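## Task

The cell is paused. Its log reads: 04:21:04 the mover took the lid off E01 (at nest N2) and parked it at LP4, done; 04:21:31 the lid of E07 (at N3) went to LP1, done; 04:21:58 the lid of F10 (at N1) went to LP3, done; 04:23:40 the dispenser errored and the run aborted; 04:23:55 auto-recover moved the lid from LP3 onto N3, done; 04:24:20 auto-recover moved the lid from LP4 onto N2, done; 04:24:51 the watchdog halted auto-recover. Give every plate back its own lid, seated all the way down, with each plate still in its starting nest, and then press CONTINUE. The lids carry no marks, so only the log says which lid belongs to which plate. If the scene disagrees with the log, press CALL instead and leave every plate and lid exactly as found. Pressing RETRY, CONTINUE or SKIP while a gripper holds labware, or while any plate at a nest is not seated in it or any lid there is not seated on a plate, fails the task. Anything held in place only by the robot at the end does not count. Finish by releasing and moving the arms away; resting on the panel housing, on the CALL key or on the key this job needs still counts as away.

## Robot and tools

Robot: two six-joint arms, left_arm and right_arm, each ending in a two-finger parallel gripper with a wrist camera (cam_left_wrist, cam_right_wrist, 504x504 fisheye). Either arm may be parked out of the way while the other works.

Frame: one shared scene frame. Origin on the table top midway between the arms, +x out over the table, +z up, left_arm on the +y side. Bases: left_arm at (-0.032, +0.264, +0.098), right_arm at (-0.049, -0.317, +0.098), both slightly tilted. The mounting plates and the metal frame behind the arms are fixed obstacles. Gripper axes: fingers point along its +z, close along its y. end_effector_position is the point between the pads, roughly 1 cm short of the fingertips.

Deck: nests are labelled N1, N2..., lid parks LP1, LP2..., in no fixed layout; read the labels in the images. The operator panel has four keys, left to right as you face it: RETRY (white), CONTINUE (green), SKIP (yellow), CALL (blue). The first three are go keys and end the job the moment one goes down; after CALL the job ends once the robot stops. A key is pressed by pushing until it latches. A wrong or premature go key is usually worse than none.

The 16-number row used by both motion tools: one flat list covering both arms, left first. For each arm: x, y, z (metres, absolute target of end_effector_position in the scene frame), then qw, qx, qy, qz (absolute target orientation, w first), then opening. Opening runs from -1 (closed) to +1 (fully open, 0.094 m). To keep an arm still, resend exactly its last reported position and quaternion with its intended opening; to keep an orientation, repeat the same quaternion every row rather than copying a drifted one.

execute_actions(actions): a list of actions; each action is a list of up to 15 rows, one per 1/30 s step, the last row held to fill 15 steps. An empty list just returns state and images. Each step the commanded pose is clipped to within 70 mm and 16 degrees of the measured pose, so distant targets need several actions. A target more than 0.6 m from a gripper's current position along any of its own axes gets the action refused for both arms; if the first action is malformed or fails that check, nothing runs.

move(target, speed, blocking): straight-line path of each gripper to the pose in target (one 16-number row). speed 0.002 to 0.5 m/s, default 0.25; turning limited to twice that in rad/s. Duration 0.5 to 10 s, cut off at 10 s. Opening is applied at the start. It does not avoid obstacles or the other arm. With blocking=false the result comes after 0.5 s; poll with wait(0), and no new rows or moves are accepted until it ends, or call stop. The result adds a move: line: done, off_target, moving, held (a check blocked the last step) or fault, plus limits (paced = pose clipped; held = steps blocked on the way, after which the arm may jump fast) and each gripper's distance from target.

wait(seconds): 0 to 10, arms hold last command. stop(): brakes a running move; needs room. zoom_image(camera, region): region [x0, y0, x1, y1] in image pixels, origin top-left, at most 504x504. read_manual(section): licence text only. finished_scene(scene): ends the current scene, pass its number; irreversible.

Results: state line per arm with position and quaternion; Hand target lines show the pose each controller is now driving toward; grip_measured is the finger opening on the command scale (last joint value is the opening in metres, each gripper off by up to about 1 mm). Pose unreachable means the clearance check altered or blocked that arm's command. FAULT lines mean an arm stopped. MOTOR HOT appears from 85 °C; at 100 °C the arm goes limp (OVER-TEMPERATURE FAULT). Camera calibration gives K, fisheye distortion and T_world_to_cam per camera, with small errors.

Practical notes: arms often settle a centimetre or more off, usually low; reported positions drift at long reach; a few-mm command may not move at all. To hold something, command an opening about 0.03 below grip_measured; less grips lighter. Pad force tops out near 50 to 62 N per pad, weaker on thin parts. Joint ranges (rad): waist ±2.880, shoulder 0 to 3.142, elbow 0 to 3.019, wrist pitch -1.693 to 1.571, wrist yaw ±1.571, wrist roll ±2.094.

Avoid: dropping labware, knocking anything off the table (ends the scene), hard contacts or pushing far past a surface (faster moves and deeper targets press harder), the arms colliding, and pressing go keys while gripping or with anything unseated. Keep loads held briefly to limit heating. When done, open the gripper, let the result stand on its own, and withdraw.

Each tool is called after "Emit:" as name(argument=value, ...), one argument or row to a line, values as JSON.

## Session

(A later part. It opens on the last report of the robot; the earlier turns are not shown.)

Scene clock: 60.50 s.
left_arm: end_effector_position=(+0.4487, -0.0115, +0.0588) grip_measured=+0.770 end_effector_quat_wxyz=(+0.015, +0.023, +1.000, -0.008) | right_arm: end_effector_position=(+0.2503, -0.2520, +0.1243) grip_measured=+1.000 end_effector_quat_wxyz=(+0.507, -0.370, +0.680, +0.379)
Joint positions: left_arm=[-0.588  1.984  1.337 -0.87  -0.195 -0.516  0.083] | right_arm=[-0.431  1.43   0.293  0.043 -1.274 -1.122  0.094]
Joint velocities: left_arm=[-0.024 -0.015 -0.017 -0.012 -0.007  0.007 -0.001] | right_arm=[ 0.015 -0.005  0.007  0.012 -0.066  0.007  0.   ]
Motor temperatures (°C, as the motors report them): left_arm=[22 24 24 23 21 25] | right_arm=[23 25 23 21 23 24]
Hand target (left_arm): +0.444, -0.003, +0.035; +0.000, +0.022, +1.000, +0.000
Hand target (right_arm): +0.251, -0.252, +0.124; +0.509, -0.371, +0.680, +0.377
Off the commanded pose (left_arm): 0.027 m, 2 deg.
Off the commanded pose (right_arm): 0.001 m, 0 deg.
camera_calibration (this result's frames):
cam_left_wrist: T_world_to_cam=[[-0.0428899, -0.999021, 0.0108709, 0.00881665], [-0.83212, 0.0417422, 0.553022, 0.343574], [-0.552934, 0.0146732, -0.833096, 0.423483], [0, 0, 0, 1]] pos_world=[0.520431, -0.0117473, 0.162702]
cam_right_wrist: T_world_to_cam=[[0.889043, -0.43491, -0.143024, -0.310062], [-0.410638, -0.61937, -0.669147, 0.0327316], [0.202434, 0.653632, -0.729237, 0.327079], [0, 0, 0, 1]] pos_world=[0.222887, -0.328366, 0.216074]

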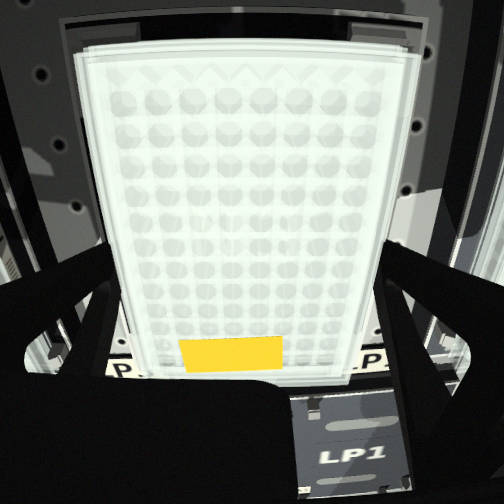

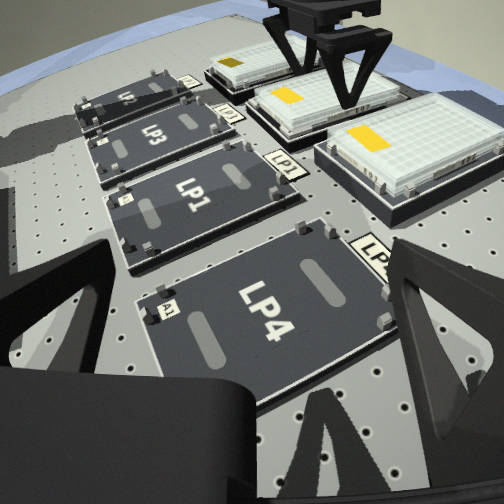

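Emit:
execute_actions(
  actions=[
    [[0.446,-0.008,0.045,0,0.022,1,0,1,0.251,-0.252,0.124,0.509,-0.371,0.68,0.377,1]],
  ],
)

Emit:
move(
  target=[0.465,-0.024,0.13,0.02,0.022,1,-0.015,1,0.251,-0.252,0.124,0.509,-0.371,0.68,0.377,1],
  speed=0.06,
)

Emit:
move(
  target=[-0.03,0.01,0.22,0.31,0,0.95,0,-1,0.251,-0.252,0.124,0.509,-0.371,0.68,0.377,1],
)

Emit:
zoom_image(
  camera="cam_right_wrist",
  region=[200,20,420,160],
)

Scene clock: 61.13 s.
left_arm: end_effector_position=(+0.4487, -0.0115, +0.0588) grip_measured=+0.999 end_effector_quat_wxyz=(+0.015, +0.023, +1.000, -0.008) | right_arm: end_effector_position=(+0.2503, -0.2520, +0.1243) grip_measured=+1.000 end_effector_quat_wxyz=(+0.507, -0.370, +0.680, +0.379)
Joint positions: left_arm=[-0.588  1.984  1.337 -0.87  -0.195 -0.516  0.094] | right_arm=[-0.431  1.43   0.293  0.043 -1.274 -1.122  0.094]
Joint velocities: left_arm=[-0.005 -0.015 -0.007  0.002 -0.007 -0.007  0.001] | right_arm=[-0.024 -0.005  0.017  0.007  0.007 -0.051  0.   ]
Motor temperatures (°C, as the motors report them): left_arm=[22 24 24 23 21 25] | right_arm=[23 25 23 21 23 24]
Hand target (left_arm): +0.446, -0.008, +0.045; +0.000, +0.022, +1.000, +0.000
Hand target (right_arm): +0.251, -0.252, +0.124; +0.509, -0.371, +0.680, +0.377
Off the commanded pose (left_arm): 0.015 m, 2 deg.
Off the commanded pose (right_arm): 0.001 m, 0 deg.
camera_calibration (this result's frames):
cam_left_wrist: T_world_to_cam=[[-0.0428899, -0.999021, 0.0108709, 0.00881665], [-0.83212, 0.0417422, 0.553022, 0.343574], [-0.552934, 0.0146732, -0.833096, 0.423483], [0, 0, 0, 1]] pos_world=[0.520431, -0.0117473, 0.162702]
cam_right_wrist: T_world_to_cam=[[0.889043, -0.43491, -0.143024, -0.310062], [-0.410638, -0.61937, -0.669147, 0.0327316], [0.202434, 0.653632, -0.729237, 0.327079], [0, 0, 0, 1]] pos_world=[0.222887, -0.328366, 0.216074]

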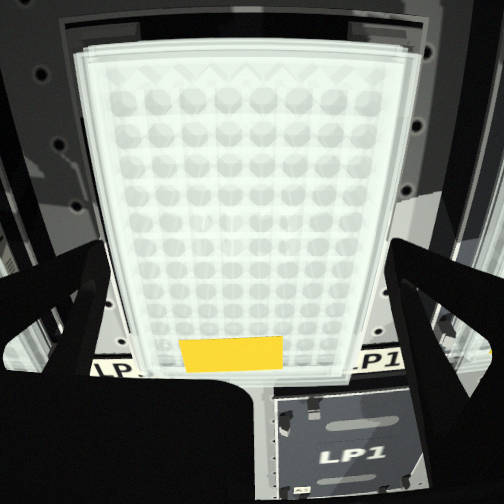

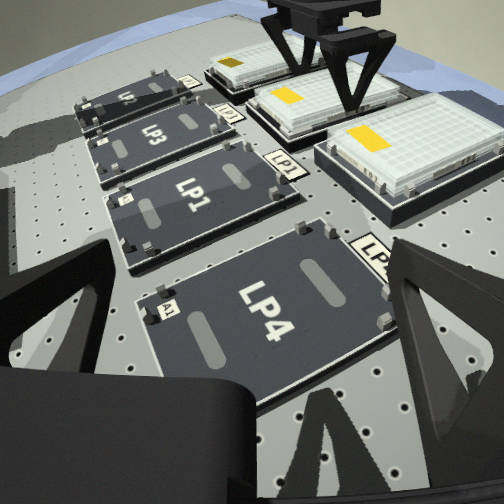

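Scene clock: 62.70 s.
left_arm: end_effector_position=(+0.4474, -0.0091, +0.1009) grip_measured=+0.999 end_effector_quat_wxyz=(-0.003, +0.025, +1.000, +0.001) | right_arm: end_effector_position=(+0.2503, -0.2520, +0.1243) grip_measured=+1.000 end_effector_quat_wxyz=(+0.507, -0.370, +0.680, +0.379)
Joint positions: left_arm=[-0.599  1.937  1.393 -1.016 -0.192 -0.53   0.094] | right_arm=[-0.431  1.43   0.293  0.043 -1.274 -1.122  0.094]
Joint velocities: left_arm=[-0.015 -0.005 -0.007 -0.007  0.037  0.022 -0.   ] | right_arm=[ 0.005 -0.005 -0.017 -0.012 -0.066 -0.037  0.   ]
Motor temperatures (°C, as the motors report them): left_arm=[22 24 25 23 21 25] | right_arm=[23 25 23 21 23 24]
Hand target (left_arm): +0.463, -0.023, +0.131; +0.020, +0.022, +0.999, -0.016
Hand target (right_arm): +0.251, -0.252, +0.124; +0.509, -0.371, +0.680, +0.377
Off the commanded pose (left_arm): 0.037 m, 3 deg.
Off the commanded pose (right_arm): 0.001 m, 0 deg.
move: off_target (left_arm)
camera_calibration (this result's frames):
cam_left_wrist: T_world_to_cam=[[-0.0486291, -0.998797, -0.00634499, 0.0149629], [-0.811701, 0.0358164, 0.582974, 0.306942], [-0.582046, 0.0334997, -0.812466, 0.468855], [0, 0, 0, 1]] pos_world=[0.522768, -0.0117552, 0.202084]
cam_right_wrist: T_world_to_cam=[[0.889043, -0.43491, -0.143024, -0.310062], [-0.410638, -0.61937, -0.669147, 0.0327316], [0.202434, 0.653632, -0.729237, 0.327079], [0, 0, 0, 1]] pos_world=[0.222887, -0.328366, 0.216074]

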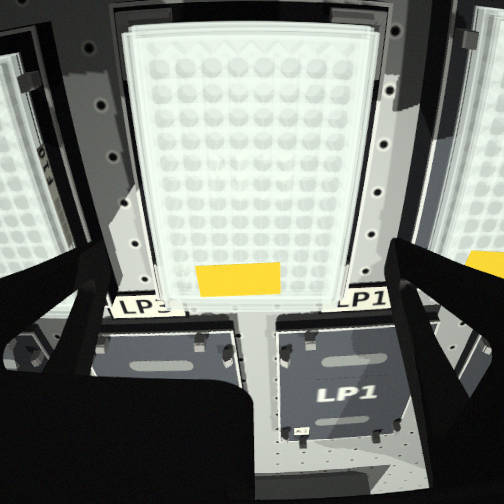

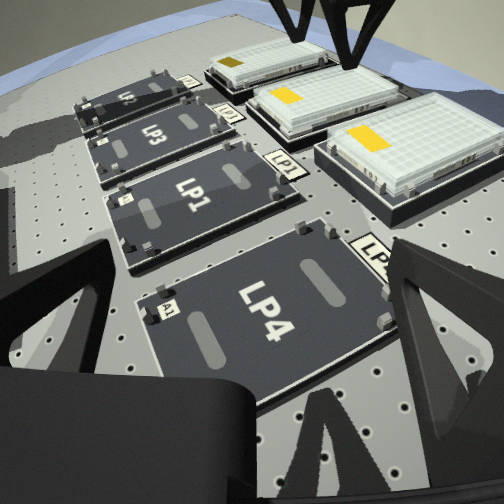

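Scene clock: 65.43 s.
left_arm: end_effector_position=(-0.0275, +0.0298, +0.2058) grip_measured=-0.998 end_effector_quat_wxyz=(+0.307, +0.009, +0.952, -0.002) | right_arm: end_effector_position=(+0.2503, -0.2520, +0.1243) grip_measured=+1.000 end_effector_quat_wxyz=(+0.507, -0.370, +0.680, +0.379)
Joint positions: left_arm=[-2.019  1.447  0.721 -1.328 -0.608 -2.086  0.   ] | right_arm=[-0.431  1.43   0.293  0.043 -1.274 -1.122  0.094]
Joint velocities: left_arm=[ 0.005  0.005 -0.022 -0.012 -0.022  0.007  0.   ] | right_arm=[ 0.015 -0.005 -0.007 -0.012  0.037  0.007  0.   ]
Motor temperatures (°C, as the motors report them): left_arm=[22 24 25 23 21 25] | right_arm=[23 25 23 21 23 24]
Hand target (left_arm): -0.033, +0.016, +0.216; +0.304, +0.000, +0.953, -0.010
Hand target (right_arm): +0.251, -0.252, +0.124; +0.509, -0.371, +0.680, +0.377
Off the commanded pose (left_arm): 0.025 m, 1 deg.
Off the commanded pose (right_arm): 0.001 m, 0 deg.
move: off_target (left_arm)
camera_calibration (this result's frames):
cam_left_wrist: T_world_to_cam=[[-0.0136853, -0.999901, -0.00316526, 0.0317269], [-0.99987, 0.0137118, -0.00851709, -0.0238432], [0.00855965, 0.00304829, -0.999959, 0.332122], [0, 0, 0, 1]] pos_world=[-0.0262487, 0.0310383, 0.332005]
cam_right_wrist: T_world_to_cam=[[0.889043, -0.43491, -0.143024, -0.310062], [-0.410638, -0.61937, -0.669147, 0.0327316], [0.202434, 0.653632, -0.729237, 0.327079], [0, 0, 0, 1]] pos_world=[0.222887, -0.328366, 0.216074]

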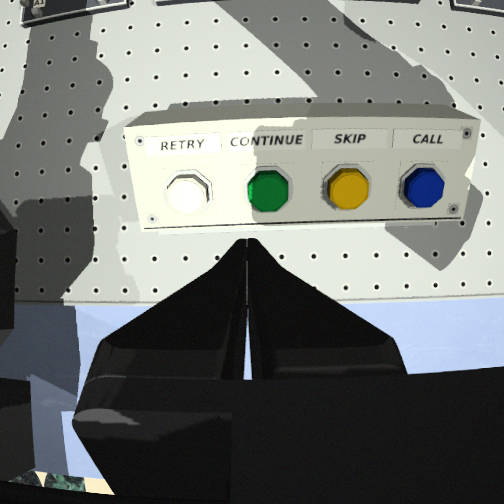

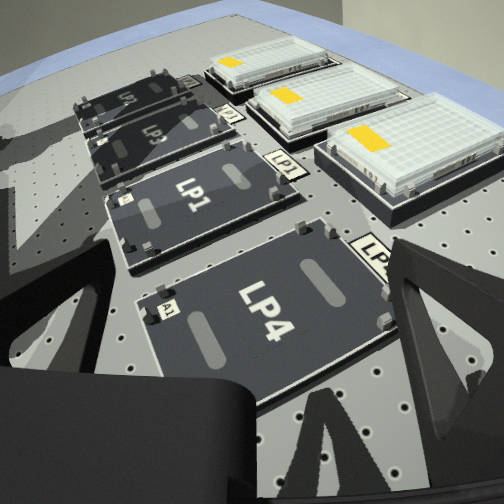

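Region (200, 20, 420, 160) of cam_right_wrist's 504x504 image, scaled by 2.291, with more detail than that image has; it fills the top 321 rows of this view, and the rest is white.

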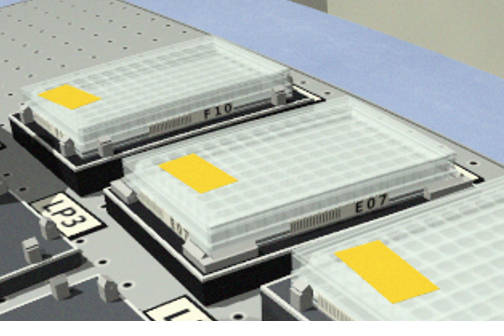

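Emit:
move(
  target=[0.0,0.022,0.105,0.26,0,0.966,0,-1,0.251,-0.252,0.124,0.509,-0.371,0.68,0.377,1],
  speed=0.1,
)

Scene clock: 66.93 s.
left_arm: end_effector_position=(-0.0030, +0.0160, +0.1128) grip_measured=-0.998 end_effector_quat_wxyz=(+0.261, -0.003, +0.965, -0.009) | right_arm: end_effector_position=(+0.2503, -0.2520, +0.1243) grip_measured=+1.000 end_effector_quat_wxyz=(+0.507, -0.370, +0.680, +0.379)
Joint positions: left_arm=[-1.86   1.587  0.584 -0.896 -0.586 -1.907  0.   ] | right_arm=[-0.431  1.43   0.293  0.043 -1.274 -1.122  0.094]
Joint velocities: left_arm=[-0.015  0.005 -0.017  0.002  0.051 -0.051  0.001] | right_arm=[-0.005 -0.005 -0.007  0.007  0.095  0.051  0.   ]
Motor temperatures (°C, as the motors report them): left_arm=[22 24 25 23 21 25] | right_arm=[23 25 23 21 23 24]
Hand target (left_arm): +0.000, +0.020, +0.105; +0.261, -0.001, +0.965, +0.001
Hand target (right_arm): +0.251, -0.252, +0.124; +0.509, -0.371, +0.680, +0.377
Off the commanded pose (left_arm): 0.010 m, 1 deg.
Off the commanded pose (right_arm): 0.001 m, 0 deg.
move: done
camera_calibration (this result's frames):
cam_left_wrist: T_world_to_cam=[[0.00609997, -0.999842, 0.0167014, 0.0158259], [-0.996246, -0.00463416, 0.0864387, -0.0103736], [-0.0863476, -0.017166, -0.996117, 0.238618], [0, 0, 0, 1]] pos_world=[0.0101729, 0.0198714, 0.238323]
cam_right_wrist: T_world_to_cam=[[0.889043, -0.43491, -0.143024, -0.310062], [-0.410638, -0.61937, -0.669147, 0.0327316], [0.202434, 0.653632, -0.729237, 0.327079], [0, 0, 0, 1]] pos_world=[0.222887, -0.328366, 0.216074]

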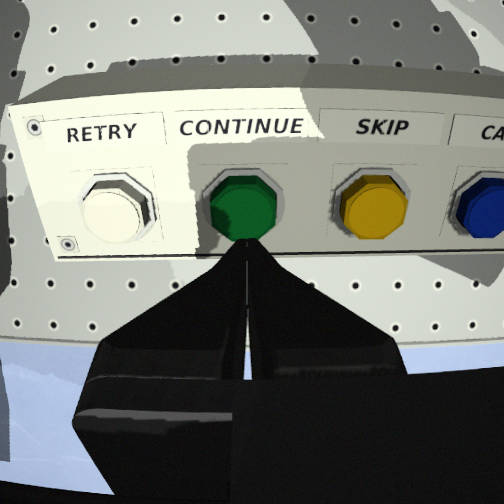

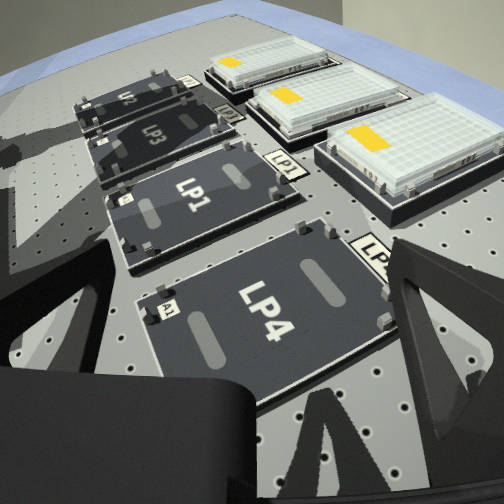

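Emit:
move(
  target=[0.02,0.025,0.07,0.26,0,0.966,0,-1,0.251,-0.252,0.124,0.509,-0.371,0.68,0.377,1],
  speed=0.03,
)

Scene clock: 68.43 s.
left_arm: end_effector_position=(+0.0098, +0.0157, +0.0899) grip_measured=-0.998 end_effector_quat_wxyz=(+0.258, +0.000, +0.966, -0.017) | right_arm: end_effector_position=(+0.2503, -0.2520, +0.1243) grip_measured=+1.000 end_effector_quat_wxyz=(+0.507, -0.370, +0.680, +0.379)
Joint positions: left_arm=[-1.807  1.623  0.538 -0.758 -0.601 -1.83   0.   ] | right_arm=[-0.431  1.43   0.293  0.043 -1.274 -1.122  0.094]
Joint velocities: left_arm=[ 0.005 -0.005  0.007  0.007  0.022  0.007  0.   ] | right_arm=[-0.005 -0.015  0.012  0.007 -0.066  0.037  0.   ]
Motor temperatures (°C, as the motors report them): left_arm=[22 24 24 23 21 25] | right_arm=[23 25 23 21 23 24]
move: unfinished (the scene ended)
camera_calibration (this result's frames):
cam_left_wrist: T_world_to_cam=[[-0.00534777, -0.999556, 0.0293087, 0.014813], [-0.995675, 0.00804076, 0.0925509, 0.00361218], [-0.0927455, -0.028687, -0.995277, 0.217048], [0, 0, 0, 1]] pos_world=[0.023806, 0.0210039, 0.215254]
cam_right_wrist: T_world_to_cam=[[0.889043, -0.43491, -0.143024, -0.310062], [-0.410638, -0.61937, -0.669147, 0.0327316], [0.202434, 0.653632, -0.729237, 0.327079], [0, 0, 0, 1]] pos_world=[0.222887, -0.328366, 0.216074]
The task's run has ended: the event that ends the task has happened. This ends this scene only. If you have not yet called finished_scene for this scene, call it to go on to the next scene.

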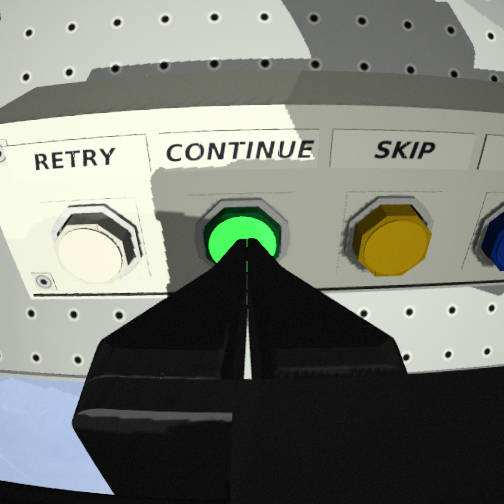

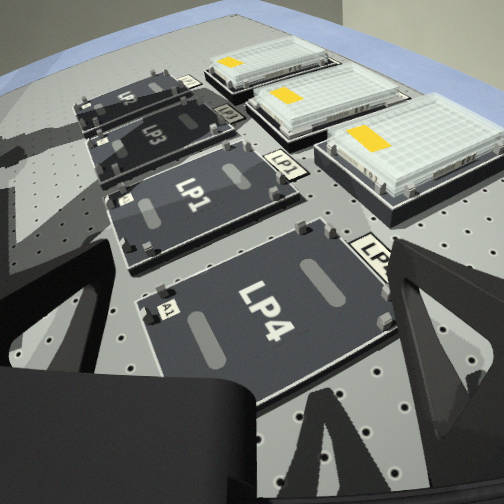

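Emit:
finished_scene(
  scene=1,
)

The scene is finished: the task was done.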